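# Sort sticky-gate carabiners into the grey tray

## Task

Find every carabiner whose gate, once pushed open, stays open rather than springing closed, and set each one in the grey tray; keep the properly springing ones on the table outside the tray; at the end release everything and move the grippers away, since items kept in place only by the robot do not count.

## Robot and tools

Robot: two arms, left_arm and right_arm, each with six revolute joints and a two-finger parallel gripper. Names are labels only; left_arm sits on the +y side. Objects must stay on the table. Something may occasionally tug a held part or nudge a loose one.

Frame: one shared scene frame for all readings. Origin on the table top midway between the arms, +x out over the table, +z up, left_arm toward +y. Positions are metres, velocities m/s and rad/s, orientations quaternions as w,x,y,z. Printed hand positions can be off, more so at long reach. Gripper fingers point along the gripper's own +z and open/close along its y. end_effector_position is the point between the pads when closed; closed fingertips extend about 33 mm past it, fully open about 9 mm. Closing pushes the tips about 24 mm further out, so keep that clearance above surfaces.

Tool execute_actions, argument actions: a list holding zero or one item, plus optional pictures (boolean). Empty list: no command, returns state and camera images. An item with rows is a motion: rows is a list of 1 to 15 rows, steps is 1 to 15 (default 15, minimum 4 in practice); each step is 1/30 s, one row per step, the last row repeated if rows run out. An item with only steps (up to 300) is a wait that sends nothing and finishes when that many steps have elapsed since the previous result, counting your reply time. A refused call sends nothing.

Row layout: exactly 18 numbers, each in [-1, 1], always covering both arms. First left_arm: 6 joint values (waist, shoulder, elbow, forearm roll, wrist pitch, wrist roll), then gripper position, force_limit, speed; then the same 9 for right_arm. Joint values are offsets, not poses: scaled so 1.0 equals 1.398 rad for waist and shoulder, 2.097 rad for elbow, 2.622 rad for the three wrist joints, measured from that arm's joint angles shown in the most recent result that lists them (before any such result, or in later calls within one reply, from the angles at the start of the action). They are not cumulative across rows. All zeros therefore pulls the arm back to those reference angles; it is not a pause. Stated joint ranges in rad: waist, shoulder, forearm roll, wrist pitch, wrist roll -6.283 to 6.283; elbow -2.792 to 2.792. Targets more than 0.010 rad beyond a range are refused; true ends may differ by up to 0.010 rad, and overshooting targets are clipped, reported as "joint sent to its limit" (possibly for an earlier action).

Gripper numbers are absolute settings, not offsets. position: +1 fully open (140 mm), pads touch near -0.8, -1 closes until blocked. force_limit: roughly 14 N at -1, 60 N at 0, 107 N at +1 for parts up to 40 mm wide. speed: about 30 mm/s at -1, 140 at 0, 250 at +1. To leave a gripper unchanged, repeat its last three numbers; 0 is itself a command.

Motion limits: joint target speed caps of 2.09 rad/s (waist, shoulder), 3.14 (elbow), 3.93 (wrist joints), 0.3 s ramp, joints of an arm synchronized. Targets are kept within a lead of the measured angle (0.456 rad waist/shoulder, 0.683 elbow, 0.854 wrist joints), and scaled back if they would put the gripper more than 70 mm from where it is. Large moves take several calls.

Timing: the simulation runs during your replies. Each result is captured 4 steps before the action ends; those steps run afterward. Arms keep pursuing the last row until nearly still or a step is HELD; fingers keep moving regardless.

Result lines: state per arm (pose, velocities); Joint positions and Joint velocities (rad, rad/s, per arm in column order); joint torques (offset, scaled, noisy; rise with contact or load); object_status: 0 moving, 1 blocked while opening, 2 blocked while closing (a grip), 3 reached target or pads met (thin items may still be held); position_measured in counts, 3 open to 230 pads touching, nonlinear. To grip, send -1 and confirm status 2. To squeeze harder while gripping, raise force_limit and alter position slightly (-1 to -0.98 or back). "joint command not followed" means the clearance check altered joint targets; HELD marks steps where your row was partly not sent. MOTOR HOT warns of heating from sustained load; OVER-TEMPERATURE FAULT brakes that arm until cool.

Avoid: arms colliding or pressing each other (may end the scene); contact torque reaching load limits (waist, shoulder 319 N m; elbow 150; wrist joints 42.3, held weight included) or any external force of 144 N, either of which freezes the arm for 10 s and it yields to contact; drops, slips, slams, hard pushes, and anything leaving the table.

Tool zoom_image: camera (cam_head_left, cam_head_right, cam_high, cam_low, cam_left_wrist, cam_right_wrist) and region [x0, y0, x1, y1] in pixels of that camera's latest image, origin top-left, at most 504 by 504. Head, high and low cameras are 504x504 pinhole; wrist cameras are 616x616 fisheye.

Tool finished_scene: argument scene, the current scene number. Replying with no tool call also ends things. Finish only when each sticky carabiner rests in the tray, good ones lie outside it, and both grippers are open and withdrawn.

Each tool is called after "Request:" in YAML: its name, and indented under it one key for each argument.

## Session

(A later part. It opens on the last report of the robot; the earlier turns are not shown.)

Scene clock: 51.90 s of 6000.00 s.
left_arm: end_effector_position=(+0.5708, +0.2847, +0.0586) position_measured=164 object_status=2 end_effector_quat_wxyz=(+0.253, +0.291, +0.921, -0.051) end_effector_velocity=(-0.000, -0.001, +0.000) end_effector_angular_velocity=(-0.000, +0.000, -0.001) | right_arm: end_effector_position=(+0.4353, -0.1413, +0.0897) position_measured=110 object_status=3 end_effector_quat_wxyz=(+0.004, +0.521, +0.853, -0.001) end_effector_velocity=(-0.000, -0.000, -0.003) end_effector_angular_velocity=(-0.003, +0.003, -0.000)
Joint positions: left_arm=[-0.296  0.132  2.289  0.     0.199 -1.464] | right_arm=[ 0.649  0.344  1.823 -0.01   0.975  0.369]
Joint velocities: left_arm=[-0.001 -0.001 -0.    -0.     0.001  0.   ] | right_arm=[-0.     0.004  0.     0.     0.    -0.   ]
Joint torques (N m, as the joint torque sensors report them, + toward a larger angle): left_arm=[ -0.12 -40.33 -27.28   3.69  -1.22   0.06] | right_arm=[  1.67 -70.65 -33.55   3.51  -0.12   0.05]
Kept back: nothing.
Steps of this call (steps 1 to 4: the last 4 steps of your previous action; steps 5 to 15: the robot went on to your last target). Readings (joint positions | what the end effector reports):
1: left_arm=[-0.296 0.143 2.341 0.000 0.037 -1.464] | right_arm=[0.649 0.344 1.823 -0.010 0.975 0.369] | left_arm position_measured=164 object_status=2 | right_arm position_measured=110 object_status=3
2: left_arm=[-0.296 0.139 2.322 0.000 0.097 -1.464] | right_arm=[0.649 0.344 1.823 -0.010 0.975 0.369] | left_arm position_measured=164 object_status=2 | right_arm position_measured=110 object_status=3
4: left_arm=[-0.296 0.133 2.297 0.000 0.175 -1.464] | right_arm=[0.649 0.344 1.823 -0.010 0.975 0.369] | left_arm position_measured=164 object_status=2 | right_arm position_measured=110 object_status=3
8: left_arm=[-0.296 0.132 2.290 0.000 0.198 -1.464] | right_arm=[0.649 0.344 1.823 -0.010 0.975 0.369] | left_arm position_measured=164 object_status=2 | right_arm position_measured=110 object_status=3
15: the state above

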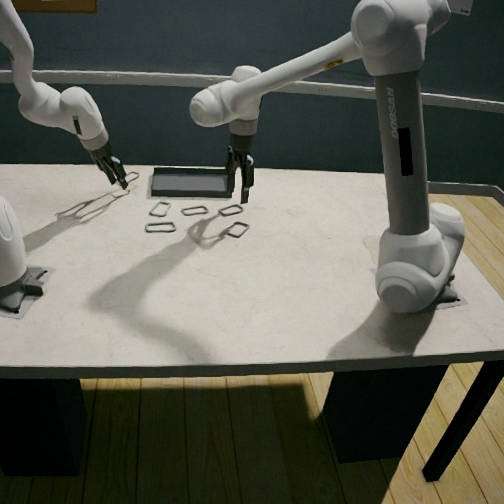

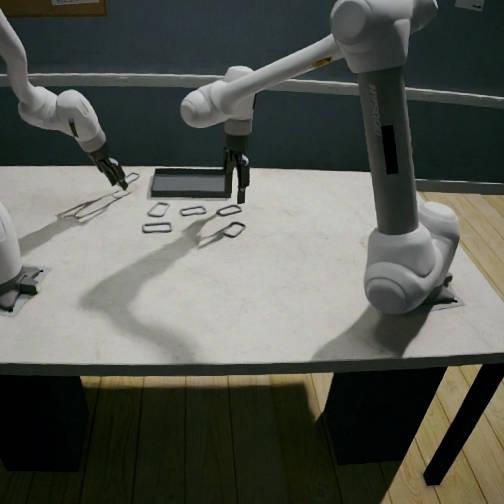

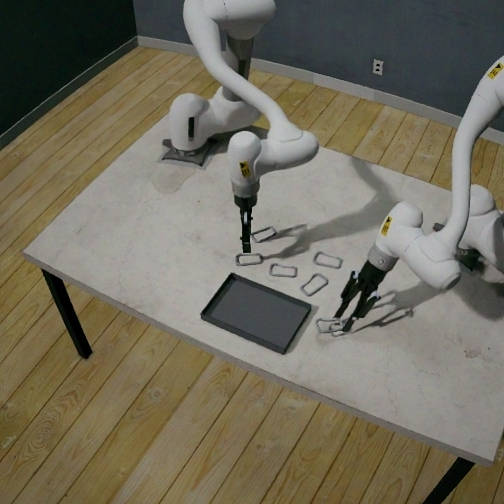

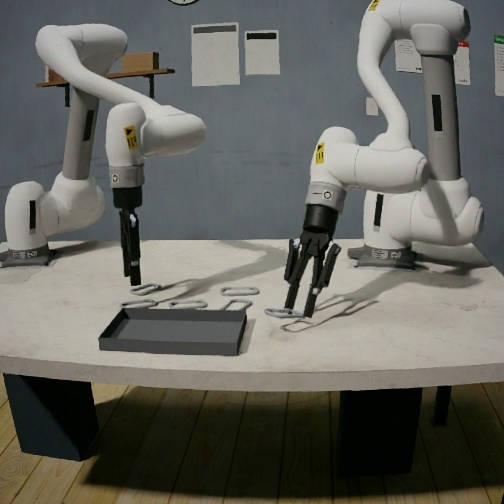

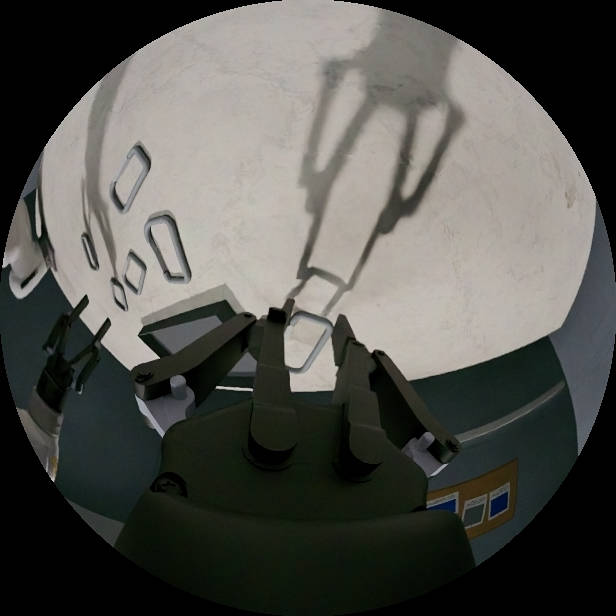

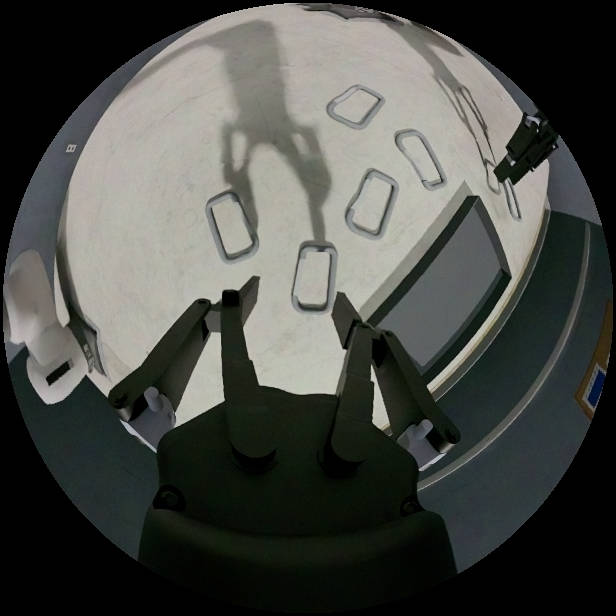

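Request:
execute_actions:
  actions:
    - {"rows":[[0,0.026,0.007,0,-0.0195,0,-0.7,0,-0.4,-0.0045,0.0487,-0.0027,0,-0.024,-0.0694,0.15,-0.5,0]],"steps":15}

Request:
execute_actions:
  actions:
    - {"rows":[[0,0,0,0,0,0,0.15,-0.5,-0.3,0,0,0,0,0,0,0.15,-0.5,0]],"steps":15}
  pictures: true

Request:
zoom_image:
  camera: "cam_right_wrist"
  region: [220,220,400,380]

Request:
zoom_image:
  camera: "cam_low"
  region: [240,250,380,350]

Scene clock: 52.57 s of 6000.00 s.
left_arm: end_effector_position=(+0.5712, +0.2845, +0.0373) position_measured=164 object_status=2 end_effector_quat_wxyz=(+0.253, +0.291, +0.921, -0.051) end_effector_velocity=(+0.001, +0.001, -0.004) end_effector_angular_velocity=(+0.000, -0.000, +0.001) | right_arm: end_effector_position=(+0.4511, -0.1300, +0.0464) position_measured=110 object_status=3 end_effector_quat_wxyz=(+0.004, +0.445, +0.896, -0.001) end_effector_velocity=(+0.002, +0.002, -0.006) end_effector_angular_velocity=(+0.002, -0.002, +0.032)
Joint positions: left_arm=[-0.296  0.168  2.304  0.     0.148 -1.464] | right_arm=[ 0.643  0.412  1.817 -0.01   0.913  0.189]
Joint velocities: left_arm=[ 0.002  0.007  0.002 -0.    -0.009  0.001] | right_arm=[-0.     0.009 -0.    -0.    -0.011 -0.031]
Joint torques (N m, as the joint torque sensors report them, + toward a larger angle): left_arm=[ -0.55 -44.52 -26.15   3.58  -1.07   0.04] | right_arm=[  2.95 -79.81 -31.62   3.6   -0.14  -0.45]
Steps of this call (steps 1 to 9: the robot went on to your last target; steps 10 to 20: the first 11 steps of this action). Readings (joint positions | what the end effector reports):
10: left_arm=[-0.296 0.132 2.289 0.000 0.199 -1.464] | right_arm=[0.649 0.344 1.823 -0.010 0.975 0.369] | left_arm position_measured=164 object_status=2 | right_arm position_measured=110 object_status=3
11: left_arm=[-0.296 0.134 2.290 0.000 0.196 -1.464] | right_arm=[0.649 0.347 1.822 -0.010 0.973 0.361] | left_arm position_measured=164 object_status=2 | right_arm position_measured=110 object_status=3
13: left_arm=[-0.296 0.153 2.298 0.000 0.169 -1.464] | right_arm=[0.647 0.367 1.821 -0.010 0.954 0.306] | left_arm position_measured=164 object_status=2 | right_arm position_measured=110 object_status=3
17: left_arm=[-0.296 0.166 2.303 0.000 0.150 -1.464] | right_arm=[0.643 0.409 1.818 -0.010 0.916 0.198] | left_arm position_measured=164 object_status=2 | right_arm position_measured=110 object_status=3
20: the state above

Scene clock: 53.07 s of 6000.00 s.
left_arm: end_effector_position=(+0.5712, +0.2845, +0.0371) position_measured=111 object_status=0 end_effector_quat_wxyz=(+0.253, +0.291, +0.921, -0.051) end_effector_velocity=(+0.000, +0.001, -0.000) end_effector_angular_velocity=(+0.001, +0.000, +0.000) | right_arm: end_effector_position=(+0.4512, -0.1299, +0.0459) position_measured=110 object_status=3 end_effector_quat_wxyz=(+0.004, +0.444, +0.896, -0.001) end_effector_velocity=(+0.000, -0.000, -0.000) end_effector_angular_velocity=(-0.001, -0.000, +0.000)
Joint positions: left_arm=[-0.296  0.168  2.304  0.     0.148 -1.464] | right_arm=[ 0.642  0.412  1.817 -0.01   0.912  0.187]
Joint velocities: left_arm=[ 0.001  0.001 -0.     0.001  0.     0.001] | right_arm=[-0.     0.     0.    -0.001 -0.    -0.   ]
Joint torques (N m, as the joint torque sensors report them, + toward a larger angle): left_arm=[ -0.39 -42.53 -25.56   3.63  -1.21   0.05] | right_arm=[  4.46 -74.91 -31.28   3.63  -0.29  -0.06]
Steps of this call (steps 1 to 4: the last 4 steps of your previous action; steps 5 to 15: the first 11 steps of this action, its rows measured from where the robot was after step 4). Readings (joint positions | what the end effector reports):
4: left_arm=[-0.296 0.168 2.304 0.000 0.148 -1.464] | right_arm=[0.642 0.412 1.817 -0.010 0.912 0.187] | left_arm position_measured=164 object_status=2 | right_arm position_measured=110 object_status=3
5: left_arm=[-0.296 0.168 2.304 0.000 0.148 -1.464] | right_arm=[0.642 0.412 1.817 -0.010 0.912 0.187] | left_arm position_measured=164 object_status=0 | right_arm position_measured=110 object_status=3
6: left_arm=[-0.296 0.168 2.304 0.000 0.148 -1.464] | right_arm=[0.642 0.412 1.817 -0.010 0.912 0.187] | left_arm position_measured=164 object_status=0 | right_arm position_measured=110 object_status=3
8: left_arm=[-0.296 0.168 2.304 0.000 0.148 -1.464] | right_arm=[0.642 0.412 1.817 -0.010 0.912 0.187] | left_arm position_measured=150 object_status=0 | right_arm position_measured=110 object_status=3
12: left_arm=[-0.296 0.168 2.304 0.000 0.148 -1.464] | right_arm=[0.642 0.412 1.817 -0.010 0.912 0.187] | left_arm position_measured=127 object_status=0 | right_arm position_measured=110 object_status=3
15: the state above

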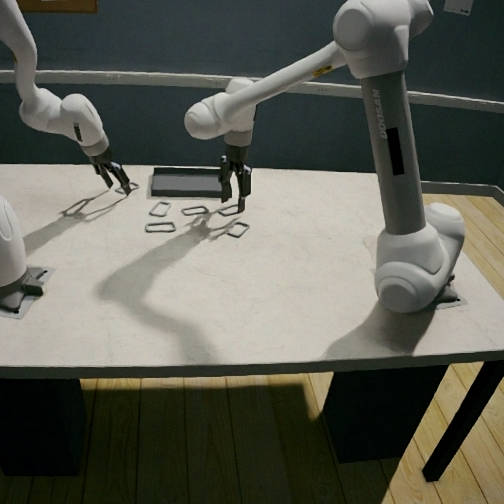

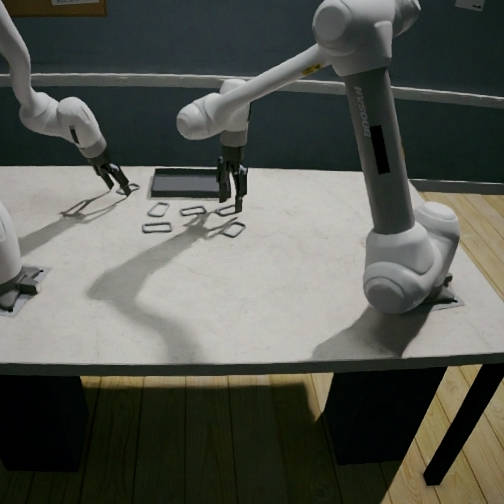

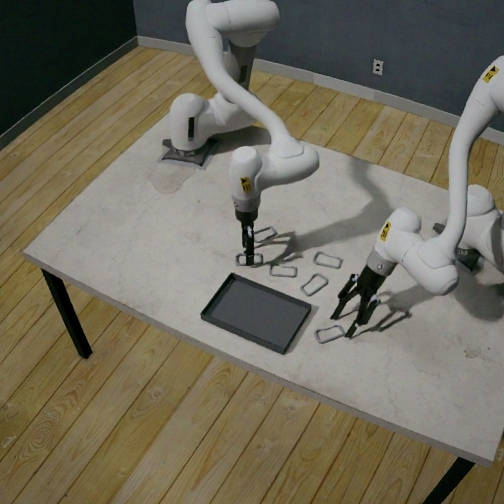

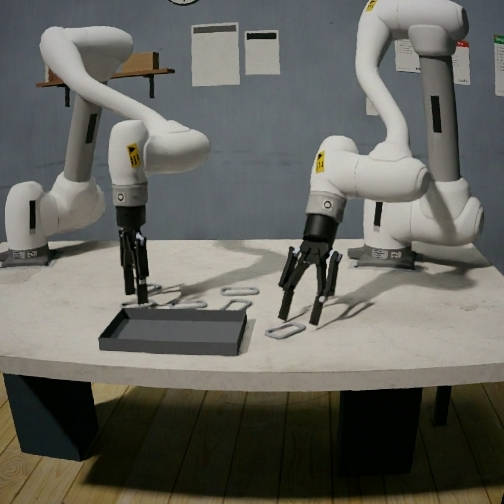

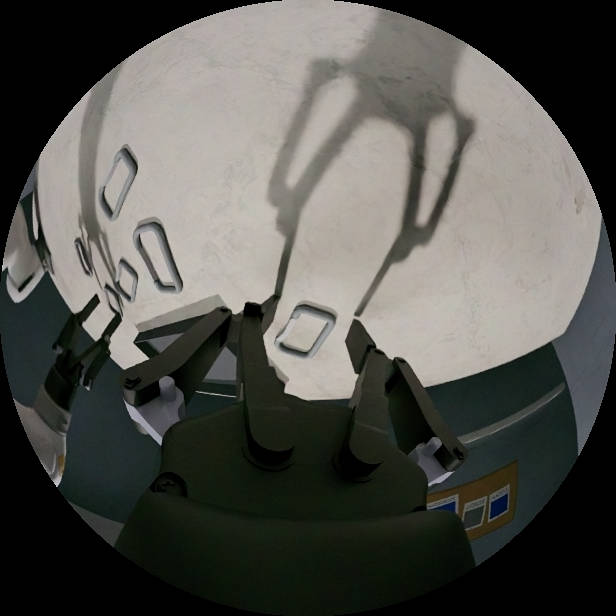

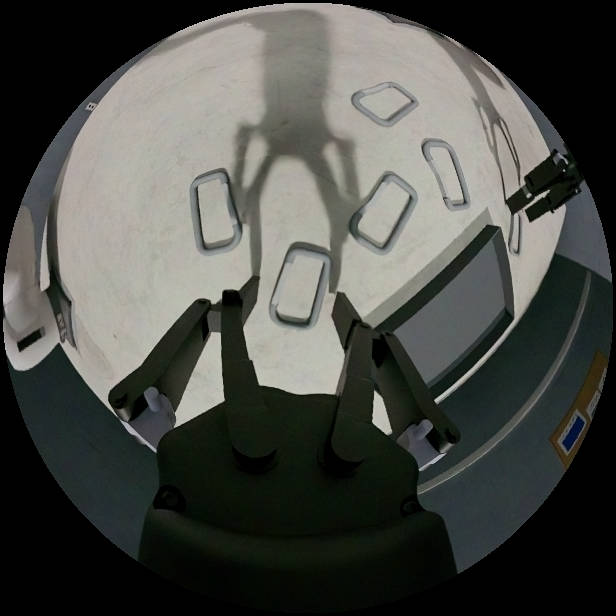

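Region (220, 220, 400, 380) of cam_right_wrist's 616x616 image, scaled by 2.800, with more detail than that image has.

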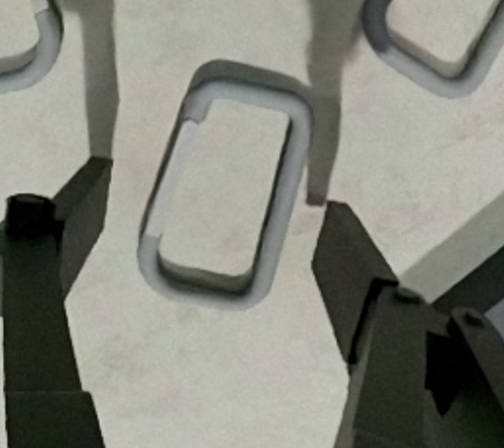

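Region (240, 250, 380, 350) of cam_low's 504x504 image, scaled by 3.600, with more detail than that image has; it fills the top 360 rows of this view, and the rest is white.

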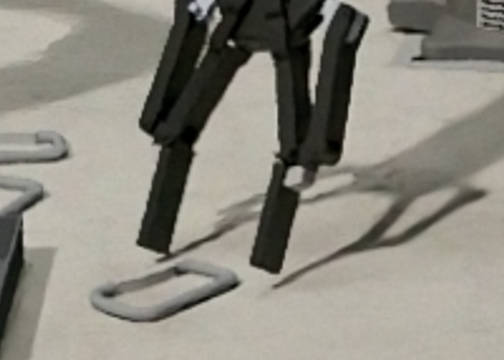

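Request:
execute_actions:
  actions:
    - {"rows":[[0.3,-0.08,-0.15,0.02,0.2,0,0.15,-0.5,-0.3,0.0041,0.0006,-0.0006,0,0,0.029,0.15,-0.5,0],[0.726,-0.166,-0.239,0.04,0.513,0,0.15,-0.5,-0.3,0.0041,0.0006,-0.0006,0,0,0.029,0.15,-0.5,0]],"steps":12}

Request:
execute_actions:
  actions:
    - {"steps":25}
  pictures: true

Request:
zoom_image:
  camera: "cam_right_wrist"
  region: [220,220,400,380]

Scene clock: 53.70 s of 6000.00 s.
left_arm: end_effector_position=(+0.6163, +0.3338, +0.0893) position_measured=110 object_status=3 end_effector_quat_wxyz=(+0.241, +0.254, +0.936, -0.031) end_effector_velocity=(+0.165, +0.281, +0.249) end_effector_angular_velocity=(+0.168, +0.181, +0.427) | right_arm: end_effector_position=(+0.4490, -0.1271, +0.0460) position_measured=110 object_status=3 end_effector_quat_wxyz=(+0.004, +0.474, +0.880, -0.001) end_effector_velocity=(-0.002, +0.003, +0.000) end_effector_angular_velocity=(+0.001, -0.001, -0.044)
Joint positions: left_arm=[-0.197  0.124  2.206  0.02   0.321 -1.464] | right_arm=[ 0.648  0.413  1.816 -0.01   0.912  0.259]
Joint velocities: left_arm=[ 0.481 -0.21  -0.453  0.097  0.896  0.   ] | right_arm=[ 0.005  0.001 -0.001 -0.    -0.     0.05 ]
Joint torques (N m, as the joint torque sensors report them, + toward a larger angle): left_arm=[ -1.29 -40.29 -28.08   3.88  -1.15   0.03] | right_arm=[  0.98 -77.21 -32.07   3.56  -0.12  -0.52]
Steps of this call (steps 1 to 4: the last 4 steps of your previous action; steps 5 to 11: the robot went on to your last target; steps 12 to 19: the first 8 steps of this action). Readings (joint positions | what the end effector reports):
12: left_arm=[-0.296 0.168 2.304 0.000 0.148 -1.464] | right_arm=[0.642 0.412 1.817 -0.010 0.912 0.187] | left_arm position_measured=110 object_status=3 | right_arm position_measured=110 object_status=3
13: left_arm=[-0.292 0.167 2.301 0.000 0.152 -1.464] | right_arm=[0.643 0.412 1.817 -0.010 0.912 0.194] | left_arm position_measured=110 object_status=3 | right_arm position_measured=110 object_status=3
15: left_arm=[-0.264 0.158 2.277 0.005 0.194 -1.464] | right_arm=[0.645 0.412 1.816 -0.010 0.912 0.231] | left_arm position_measured=110 object_status=3 | right_arm position_measured=110 object_status=3
19: the state above

Scene clock: 54.53 s of 6000.00 s.
left_arm: end_effector_position=(+0.5832, +0.6305, +0.2404) position_measured=110 object_status=3 end_effector_quat_wxyz=(+0.072, +0.050, +0.995, +0.039) end_effector_velocity=(-0.153, +0.344, +0.133) end_effector_angular_velocity=(+0.042, +0.333, +0.609) | right_arm: end_effector_position=(+0.4487, -0.1268, +0.0459) position_measured=110 object_status=3 end_effector_quat_wxyz=(+0.004, +0.475, +0.880, -0.001) end_effector_velocity=(-0.000, -0.000, -0.001) end_effector_angular_velocity=(-0.000, +0.001, -0.001)
Joint positions: left_arm=[ 0.248  0.001  1.943  0.075  1.048 -1.464] | right_arm=[ 0.648  0.413  1.816 -0.01   0.912  0.263]
Joint velocities: left_arm=[ 0.579 -0.09  -0.195  0.041  0.617 -0.001] | right_arm=[-0.     0.001  0.     0.001 -0.     0.001]
Joint torques (N m, as the joint torque sensors report them, + toward a larger angle): left_arm=[ -1.12 -37.89 -36.82   4.89  -0.1    0.01] | right_arm=[  3.2  -77.48 -32.29   3.73  -0.01  -0.18]
Kept back: nothing.
Steps of this call (steps 1 to 4: the last 4 steps of your previous action; steps 5 to 25: the robot went on to your last target). Readings (joint positions | what the end effector reports):
1: left_arm=[-0.180 0.117 2.191 0.023 0.352 -1.464] | right_arm=[0.648 0.413 1.816 -0.010 0.912 0.261] | left_arm position_measured=110 object_status=3 | right_arm position_measured=110 object_status=3
2: left_arm=[-0.164 0.110 2.176 0.026 0.383 -1.464] | right_arm=[0.648 0.413 1.816 -0.010 0.912 0.262] | left_arm position_measured=110 object_status=3 | right_arm position_measured=110 object_status=3
4: left_arm=[-0.130 0.097 2.147 0.032 0.446 -1.464] | right_arm=[0.648 0.413 1.816 -0.010 0.912 0.262] | left_arm position_measured=110 object_status=3 | right_arm position_measured=110 object_status=3
8: left_arm=[-0.061 0.073 2.096 0.043 0.575 -1.464] | right_arm=[0.648 0.413 1.816 -0.010 0.912 0.263] | left_arm position_measured=110 object_status=3 | right_arm position_measured=110 object_status=3
25: the state above

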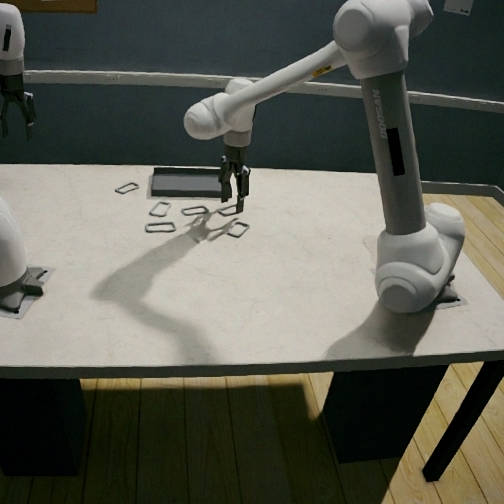

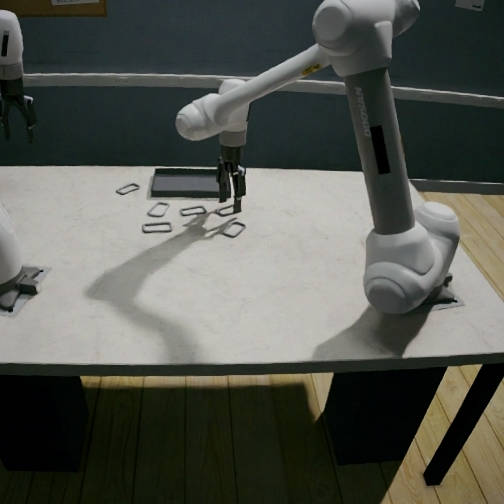

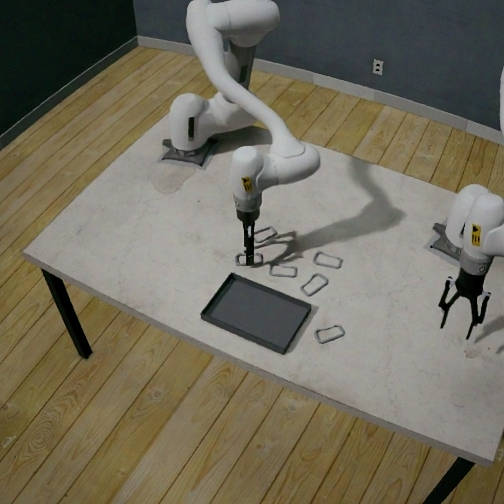

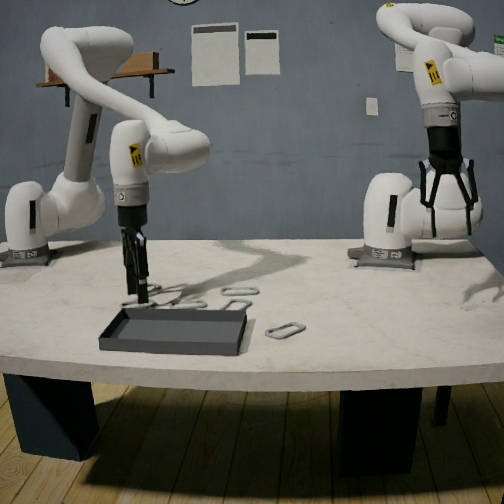

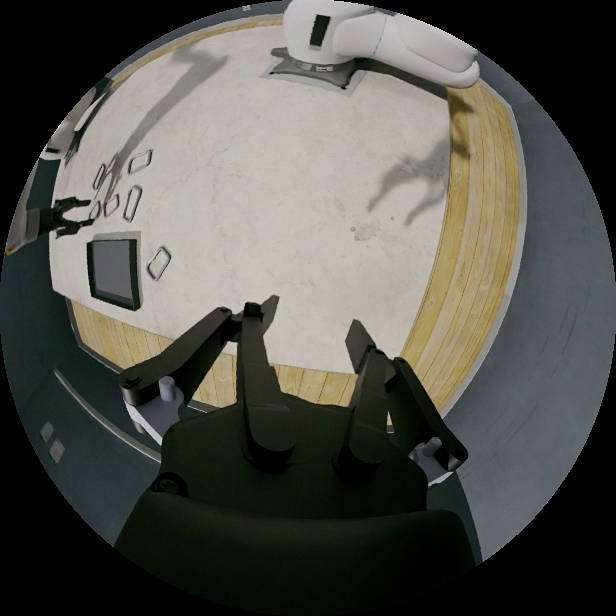

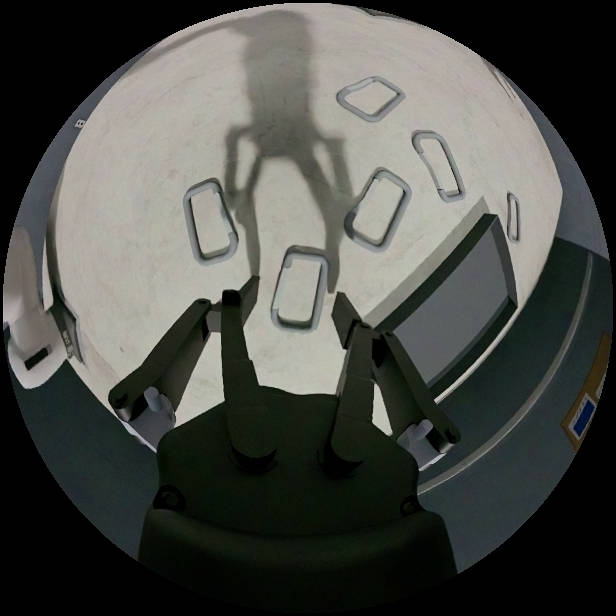

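Region (220, 220, 400, 380) of cam_right_wrist's 616x616 image, scaled by 2.800, with more detail than that image has.

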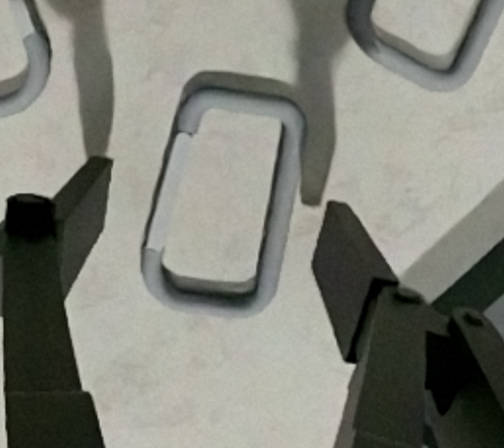

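Request:
execute_actions:
  actions:
    - {"rows":[[0,0,0,0,0,0,0.15,-0.5,-0.3,0,0.0056,0.0025,0,-0.005,0,0.0,-0.6,-0.4]],"steps":13}

Request:
execute_actions:
  actions:
    - {"rows":[[0,0,0,0,0,0,0.15,-0.5,-0.3,0,0,0,0,0,0,-0.25,-0.6,-0.5]],"steps":14}

Request:
execute_actions:
  actions:
    - {"rows":[[0,0,0,0,0,0,0.15,-0.5,-0.3,0,-0.0004,-0.00015,0,0.0003,0,-0.36,-0.5,-0.7],[0,0,0,0,0,0,0.15,-0.5,-0.3,0,-0.0004,-0.00015,0,0.0003,0,-0.36,-0.5,-0.7],[0,0,0,0,0,0,0.15,-0.5,-0.3,0,-0.0004,-0.00015,0,0.0003,0,-0.36,-0.5,-0.7],[0,0,0,0,0,0,0.15,-0.5,-0.3,0,-0.0004,-0.00015,0,0.0003,0,-0.36,-0.5,-0.7],[0,0,0,0,0,0,0.15,-0.5,-0.3,0,-0.0004,-0.00015,0,0.0003,0,-0.36,-0.5,-0.7],[0,0,0,0,0,0,0.15,-0.5,-0.3,0,-0.0007,-0.0003,0,0.0006,0,-0.47,-0.5,-0.7]],"steps":15}

Request:
execute_actions:
  actions:
    - {"steps":6}
  pictures: true

Request:
zoom_image:
  camera: "cam_right_wrist"
  region: [220,220,400,380]

Scene clock: 55.73 s of 6000.00 s.
left_arm: end_effector_position=(+0.4680, +0.7976, +0.3133) position_measured=110 object_status=3 end_effector_quat_wxyz=(-0.020, -0.120, +0.992, +0.043) end_effector_velocity=(+0.269, -0.249, -0.146) end_effector_angular_velocity=(+0.062, -0.301, -0.656) | right_arm: end_effector_position=(+0.4486, -0.1268, +0.0384) position_measured=129 object_status=0 end_effector_quat_wxyz=(+0.004, +0.475, +0.880, -0.001) end_effector_velocity=(-0.000, -0.000, -0.005) end_effector_angular_velocity=(-0.002, +0.002, -0.001)
Joint positions: left_arm=[ 0.577 -0.044  1.845  0.096  1.358 -1.464] | right_arm=[ 0.648  0.421  1.821 -0.01   0.9    0.263]
Joint velocities: left_arm=[-0.611  0.086  0.181 -0.039 -0.573  0.001] | right_arm=[-0.     0.005  0.002  0.    -0.005  0.   ]
Joint torques (N m, as the joint torque sensors report them, + toward a larger angle): left_arm=[  0.7  -36.98 -37.79   4.81   0.01   0.04] | right_arm=[  2.87 -76.68 -30.38   3.51  -0.49  -0.44]
Steps of this call (steps 1 to 27: the robot went on to your last target; steps 28 to 36: the first 9 steps of this action). Readings (joint positions | what the end effector reports):
28: left_arm=[0.718 -0.064 1.803 0.105 1.492 -1.464] | right_arm=[0.648 0.413 1.816 -0.010 0.912 0.263] | left_arm position_measured=110 object_status=3 | right_arm position_measured=110 object_status=0
29: left_arm=[0.716 -0.064 1.804 0.105 1.490 -1.464] | right_arm=[0.648 0.415 1.816 -0.010 0.910 0.263] | left_arm position_measured=110 object_status=3 | right_arm position_measured=112 object_status=0
31: left_arm=[0.688 -0.060 1.812 0.104 1.463 -1.464] | right_arm=[0.648 0.419 1.819 -0.010 0.903 0.263] | left_arm position_measured=110 object_status=3 | right_arm position_measured=122 object_status=0
35: left_arm=[0.598 -0.047 1.839 0.097 1.378 -1.464] | right_arm=[0.648 0.421 1.821 -0.010 0.900 0.263] | left_arm position_measured=110 object_status=3 | right_arm position_measured=129 object_status=0
36: the state above

Scene clock: 56.20 s of 6000.00 s.
left_arm: end_effector_position=(+0.5031, +0.7614, +0.2937) position_measured=110 object_status=3 end_effector_quat_wxyz=(+0.004, -0.077, +0.996, +0.045) end_effector_velocity=(-0.007, +0.005, +0.001) end_effector_angular_velocity=(-0.005, +0.016, +0.014) | right_arm: end_effector_position=(+0.4487, -0.1267, +0.0383) position_measured=160 object_status=0 end_effector_quat_wxyz=(+0.004, +0.475, +0.880, -0.001) end_effector_velocity=(-0.000, +0.001, +0.001) end_effector_angular_velocity=(+0.001, -0.001, -0.001)
Joint positions: left_arm=[ 0.494 -0.033  1.87   0.091  1.279 -1.464] | right_arm=[ 0.648  0.421  1.821 -0.01   0.899  0.263]
Joint velocities: left_arm=[ 0.013  0.001 -0.002 -0.001  0.018  0.001] | right_arm=[ 0.    -0.001 -0.     0.    -0.     0.001]
Joint torques (N m, as the joint torque sensors report them, + toward a larger angle): left_arm=[ -4.17 -28.99 -37.37   4.79  -0.04   0.04] | right_arm=[  4.64 -48.67 -10.52   4.51   3.14  -0.22]
Steps of this call (steps 1 to 4: the last 4 steps of your previous action; steps 5 to 14: the first 10 steps of this action, its rows measured from where the robot was after step 4). Readings (joint positions | what the end effector reports):
4: left_arm=[0.495 -0.033 1.870 0.091 1.281 -1.464] | right_arm=[0.648 0.421 1.821 -0.010 0.899 0.263] | left_arm position_measured=110 object_status=3 | right_arm position_measured=129 object_status=0
5: left_arm=[0.474 -0.030 1.876 0.090 1.261 -1.464] | right_arm=[0.648 0.421 1.821 -0.010 0.899 0.263] | left_arm position_measured=110 object_status=3 | right_arm position_measured=129 object_status=0
6: left_arm=[0.457 -0.028 1.881 0.089 1.246 -1.464] | right_arm=[0.648 0.421 1.821 -0.010 0.899 0.263] | left_arm position_measured=110 object_status=3 | right_arm position_measured=130 object_status=0
8: left_arm=[0.443 -0.027 1.883 0.088 1.236 -1.464] | right_arm=[0.648 0.421 1.821 -0.010 0.899 0.263] | left_arm position_measured=110 object_status=3 | right_arm position_measured=139 object_status=0
12: left_arm=[0.488 -0.032 1.872 0.090 1.274 -1.464] | right_arm=[0.648 0.421 1.821 -0.010 0.899 0.263] | left_arm position_measured=110 object_status=3 | right_arm position_measured=157 object_status=0
14: the state above

Scene clock: 56.70 s of 6000.00 s.
left_arm: end_effector_position=(+0.5028, +0.7617, +0.2939) position_measured=110 object_status=3 end_effector_quat_wxyz=(+0.003, -0.077, +0.996, +0.045) end_effector_velocity=(+0.000, -0.001, -0.000) end_effector_angular_velocity=(-0.001, +0.000, -0.002) | right_arm: end_effector_position=(+0.4487, -0.1268, +0.0391) position_measured=172 object_status=0 end_effector_quat_wxyz=(+0.004, +0.475, +0.880, -0.001) end_effector_velocity=(+0.001, +0.001, +0.002) end_effector_angular_velocity=(+0.001, -0.002, -0.000)
Joint positions: left_arm=[ 0.495 -0.033  1.87   0.091  1.281 -1.464] | right_arm=[ 0.648  0.42   1.82  -0.01   0.901  0.263]
Joint velocities: left_arm=[-0.001  0.001  0.    -0.001  0.     0.001] | right_arm=[ 0.    -0.001 -0.001 -0.001  0.001  0.001]
Joint torques (N m, as the joint torque sensors report them, + toward a larger angle): left_arm=[ -0.42 -34.82 -38.56   5.22   0.11   0.05] | right_arm=[  5.12 -52.2  -10.42   4.32   3.18  -0.26]
Steps of this call (steps 1 to 4: the last 4 steps of your previous action; steps 5 to 15: the first 11 steps of this action, its rows measured from where the robot was after step 4). Readings (joint positions | what the end effector reports):
4: left_arm=[0.495 -0.033 1.870 0.091 1.280 -1.464] | right_arm=[0.648 0.421 1.821 -0.010 0.899 0.263] | left_arm position_measured=110 object_status=3 | right_arm position_measured=160 object_status=3
5: left_arm=[0.495 -0.033 1.870 0.091 1.281 -1.464] | right_arm=[0.648 0.421 1.821 -0.010 0.899 0.263] | left_arm position_measured=110 object_status=3 | right_arm position_measured=160 object_status=0
6: left_arm=[0.495 -0.033 1.870 0.091 1.281 -1.464] | right_arm=[0.648 0.421 1.821 -0.010 0.899 0.263] | left_arm position_measured=110 object_status=3 | right_arm position_measured=161 object_status=0
8: left_arm=[0.495 -0.033 1.870 0.091 1.281 -1.464] | right_arm=[0.648 0.421 1.821 -0.010 0.900 0.263] | left_arm position_measured=110 object_status=3 | right_arm position_measured=168 object_status=0
12: left_arm=[0.495 -0.033 1.870 0.091 1.281 -1.464] | right_arm=[0.648 0.420 1.821 -0.010 0.900 0.263] | left_arm position_measured=110 object_status=3 | right_arm position_measured=172 object_status=0
15: the state above

Scene clock: 56.90 s of 6000.00 s.
left_arm: end_effector_position=(+0.5028, +0.7617, +0.2939) position_measured=110 object_status=3 end_effector_quat_wxyz=(+0.003, -0.077, +0.996, +0.045) end_effector_velocity=(+0.000, -0.001, +0.000) end_effector_angular_velocity=(-0.000, -0.000, -0.001) | right_arm: end_effector_position=(+0.4487, -0.1268, +0.0392) position_measured=173 object_status=0 end_effector_quat_wxyz=(+0.004, +0.475, +0.880, -0.001) end_effector_velocity=(+0.000, -0.000, -0.001) end_effector_angular_velocity=(-0.001, -0.000, -0.000)
Joint positions: left_arm=[ 0.495 -0.033  1.87   0.091  1.281 -1.464] | right_arm=[ 0.648  0.42   1.82  -0.01   0.901  0.263]
Joint velocities: left_arm=[-0.002 -0.     0.    -0.001 -0.     0.   ] | right_arm=[-0.     0.001 -0.    -0.001 -0.     0.001]
Joint torques (N m, as the joint torque sensors report them, + toward a larger angle): left_arm=[ -0.37 -35.64 -38.64   5.28   0.02   0.01] | right_arm=[  2.92 -57.3  -15.51   4.33   2.85  -0.44]
Kept back: nothing.
Steps of this call (steps 1 to 4: the last 4 steps of your previous action; steps 5 to 6: the robot went on to your last target). Readings (joint positions | what the end effector reports):
1: left_arm=[0.495 -0.033 1.870 0.091 1.281 -1.464] | right_arm=[0.648 0.420 1.820 -0.010 0.901 0.263] | left_arm position_measured=110 object_status=3 | right_arm position_measured=173 object_status=0
2: left_arm=[0.495 -0.033 1.870 0.091 1.281 -1.464] | right_arm=[0.648 0.420 1.820 -0.010 0.901 0.263] | left_arm position_measured=110 object_status=3 | right_arm position_measured=173 object_status=0
4: left_arm=[0.495 -0.033 1.870 0.091 1.281 -1.464] | right_arm=[0.648 0.420 1.820 -0.010 0.901 0.263] | left_arm position_measured=110 object_status=3 | right_arm position_measured=173 object_status=0
6: the state above

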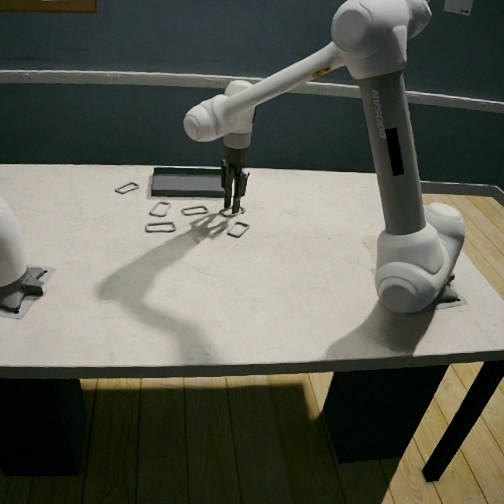

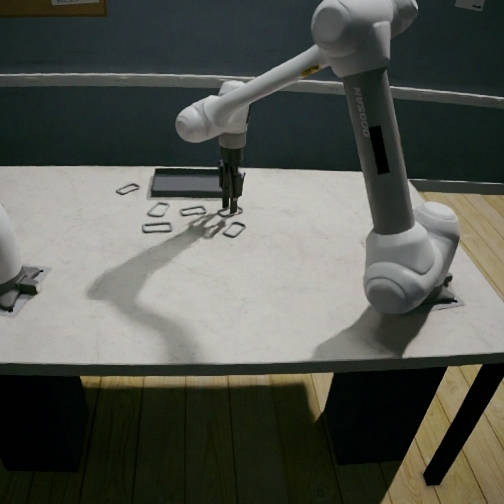

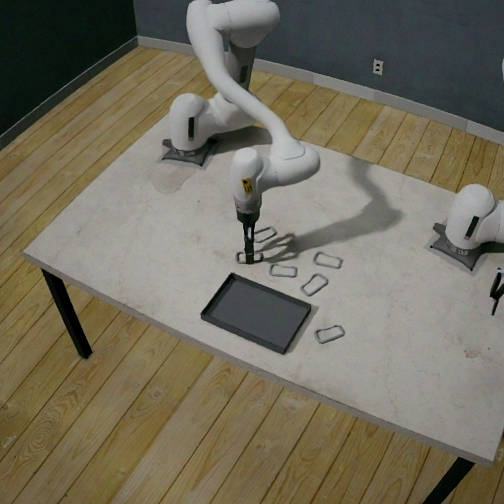

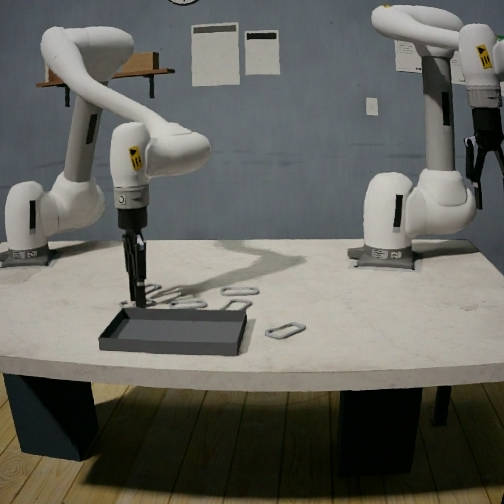

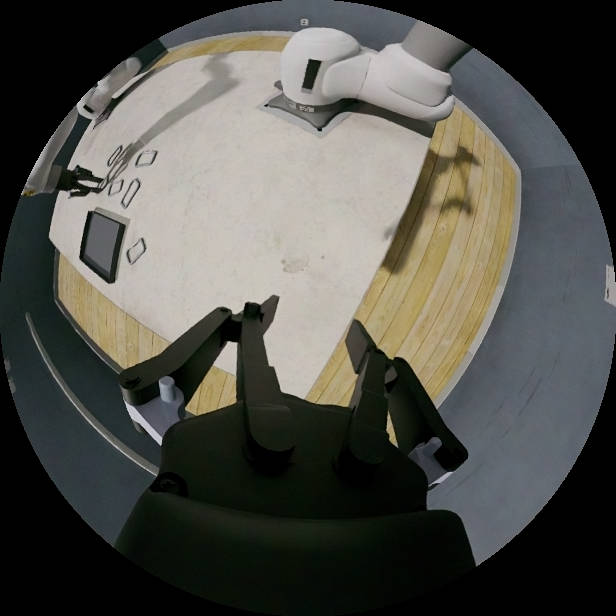

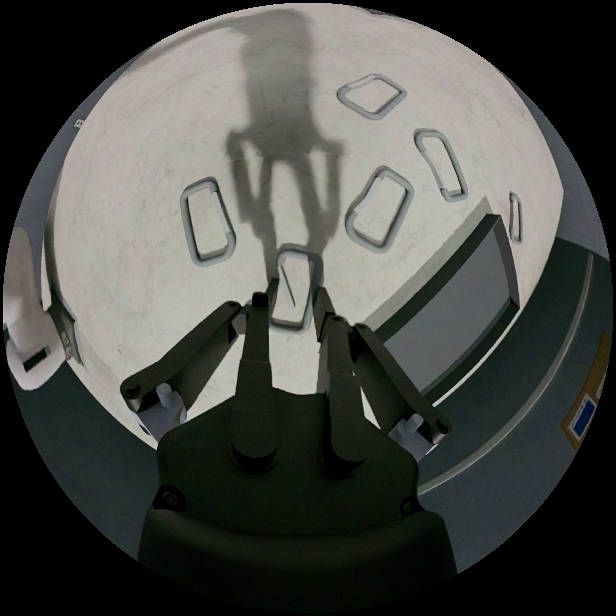

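Region (220, 220, 400, 380) of cam_right_wrist's 616x616 image, scaled by 2.800, with more detail than that image has.

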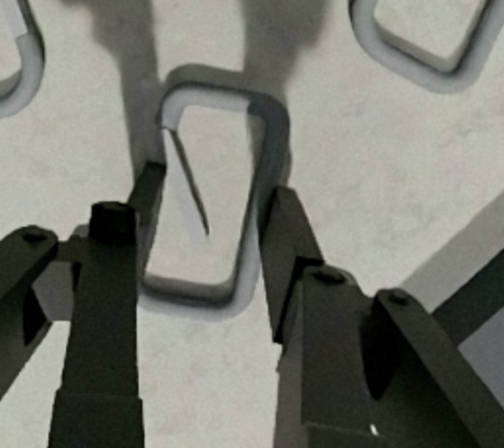

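Request:
execute_actions:
  actions:
    - {"rows":[[0,0,0,0,0,0,0.15,-0.5,-0.3,0,-0.002,-0.001,0,0.002,0,0.15,-0.5,0]],"steps":15}

Request:
execute_actions:
  actions:
    - {"steps":5}
  pictures: true

Request:
zoom_image:
  camera: "cam_right_wrist"
  region: [220,220,400,380]

Scene clock: 57.40 s of 6000.00 s.
left_arm: end_effector_position=(+0.5028, +0.7617, +0.2939) position_measured=110 object_status=3 end_effector_quat_wxyz=(+0.003, -0.077, +0.996, +0.045) end_effector_velocity=(-0.000, +0.000, +0.000) end_effector_angular_velocity=(+0.000, +0.000, -0.000) | right_arm: end_effector_position=(+0.4487, -0.1268, +0.0420) position_measured=110 object_status=0 end_effector_quat_wxyz=(+0.004, +0.475, +0.880, -0.001) end_effector_velocity=(+0.000, +0.001, +0.003) end_effector_angular_velocity=(+0.003, -0.002, +0.000)
Joint positions: left_arm=[ 0.495 -0.033  1.87   0.091  1.281 -1.464] | right_arm=[ 0.648  0.417  1.818 -0.01   0.906  0.263]
Joint velocities: left_arm=[ 0.    -0.     0.     0.    -0.     0.001] | right_arm=[ 0.    -0.003 -0.002  0.001  0.001 -0.   ]
Joint torques (N m, as the joint torque sensors report them, + toward a larger angle): left_arm=[ -0.38 -35.36 -38.41   5.28   0.08   0.1 ] | right_arm=[  2.85 -74.51 -31.84   3.65  -0.19  -0.54]
Steps of this call (steps 1 to 4: the robot went on to your last target; steps 5 to 15: the first 11 steps of this action). Readings (joint positions | what the end effector reports):
5: left_arm=[0.495 -0.033 1.870 0.091 1.281 -1.464] | right_arm=[0.648 0.420 1.820 -0.010 0.901 0.263] | left_arm position_measured=110 object_status=3 | right_arm position_measured=173 object_status=0
6: left_arm=[0.495 -0.033 1.870 0.091 1.281 -1.464] | right_arm=[0.648 0.419 1.820 -0.010 0.902 0.263] | left_arm position_measured=110 object_status=3 | right_arm position_measured=173 object_status=0
8: left_arm=[0.495 -0.033 1.870 0.091 1.281 -1.464] | right_arm=[0.648 0.418 1.819 -0.010 0.904 0.263] | left_arm position_measured=110 object_status=3 | right_arm position_measured=155 object_status=0
12: left_arm=[0.495 -0.033 1.870 0.091 1.281 -1.464] | right_arm=[0.648 0.417 1.818 -0.010 0.906 0.263] | left_arm position_measured=110 object_status=3 | right_arm position_measured=125 object_status=0
15: the state above

Scene clock: 57.57 s of 6000.00 s.
left_arm: end_effector_position=(+0.5028, +0.7617, +0.2939) position_measured=110 object_status=3 end_effector_quat_wxyz=(+0.003, -0.077, +0.996, +0.045) end_effector_velocity=(+0.001, -0.001, -0.001) end_effector_angular_velocity=(-0.000, +0.001, -0.001) | right_arm: end_effector_position=(+0.4487, -0.1268, +0.0420) position_measured=110 object_status=3 end_effector_quat_wxyz=(+0.004, +0.475, +0.880, -0.001) end_effector_velocity=(-0.000, -0.000, -0.000) end_effector_angular_velocity=(-0.001, +0.001, -0.000)
Joint positions: left_arm=[ 0.495 -0.033  1.87   0.091  1.281 -1.464] | right_arm=[ 0.648  0.417  1.818 -0.01   0.906  0.263]
Joint velocities: left_arm=[-0.002  0.001 -0.    -0.     0.    -0.001] | right_arm=[-0.     0.     0.001  0.     0.    -0.   ]
Joint torques (N m, as the joint torque sensors report them, + toward a larger angle): left_arm=[ -0.25 -33.98 -38.58   5.28   0.13  -0.02] | right_arm=[  2.3  -75.8  -31.72   3.54   0.07  -0.11]
Kept back: nothing.
Steps of this call (steps 1 to 4: the last 4 steps of your previous action; step 5: the robot went on to your last target). Readings (joint positions | what the end effector reports):
1: left_arm=[0.495 -0.033 1.870 0.091 1.281 -1.464] | right_arm=[0.648 0.417 1.818 -0.010 0.906 0.263] | left_arm position_measured=110 object_status=3 | right_arm position_measured=110 object_status=0
2: left_arm=[0.495 -0.033 1.870 0.091 1.281 -1.464] | right_arm=[0.648 0.417 1.818 -0.010 0.906 0.263] | left_arm position_measured=110 object_status=3 | right_arm position_measured=110 object_status=0
4: left_arm=[0.495 -0.033 1.870 0.091 1.281 -1.464] | right_arm=[0.648 0.417 1.818 -0.010 0.906 0.263] | left_arm position_measured=110 object_status=3 | right_arm position_measured=110 object_status=0
5: the state above

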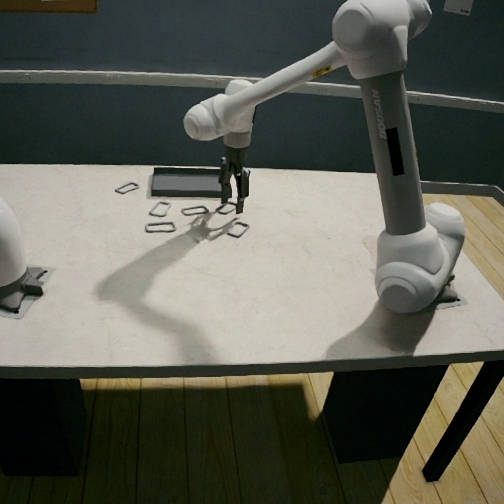

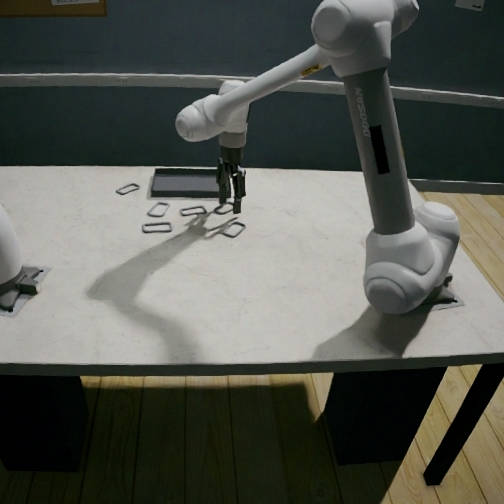

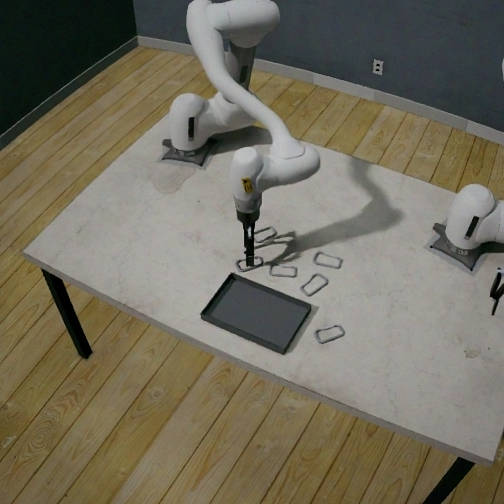

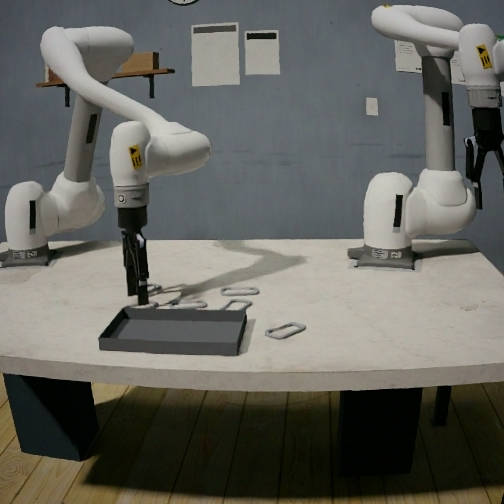

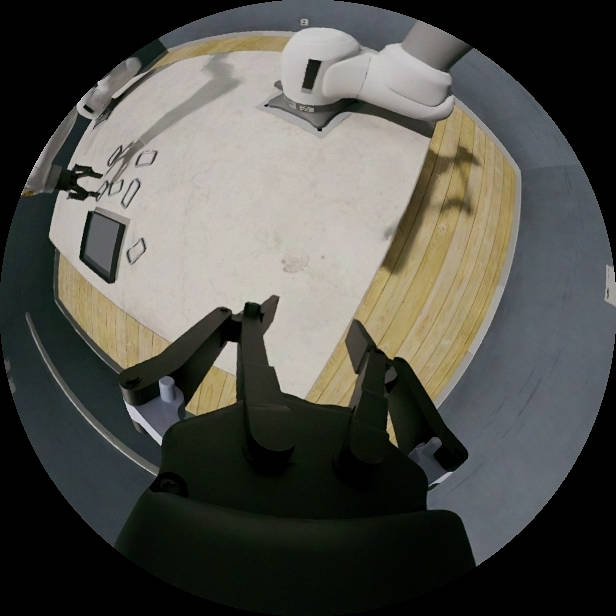

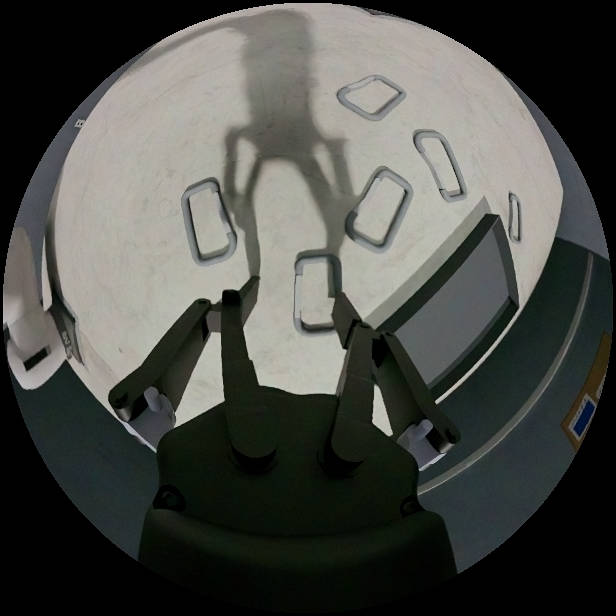

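Region (220, 220, 400, 380) of cam_right_wrist's 616x616 image, scaled by 2.800, with more detail than that image has.

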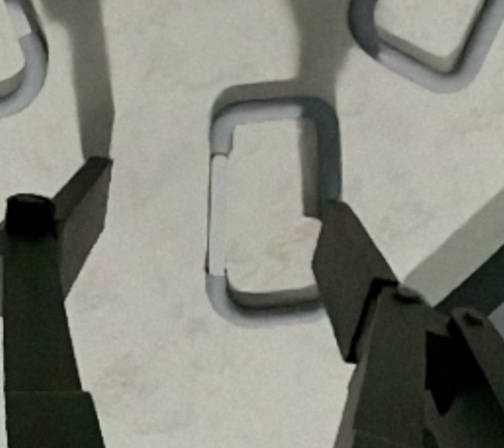

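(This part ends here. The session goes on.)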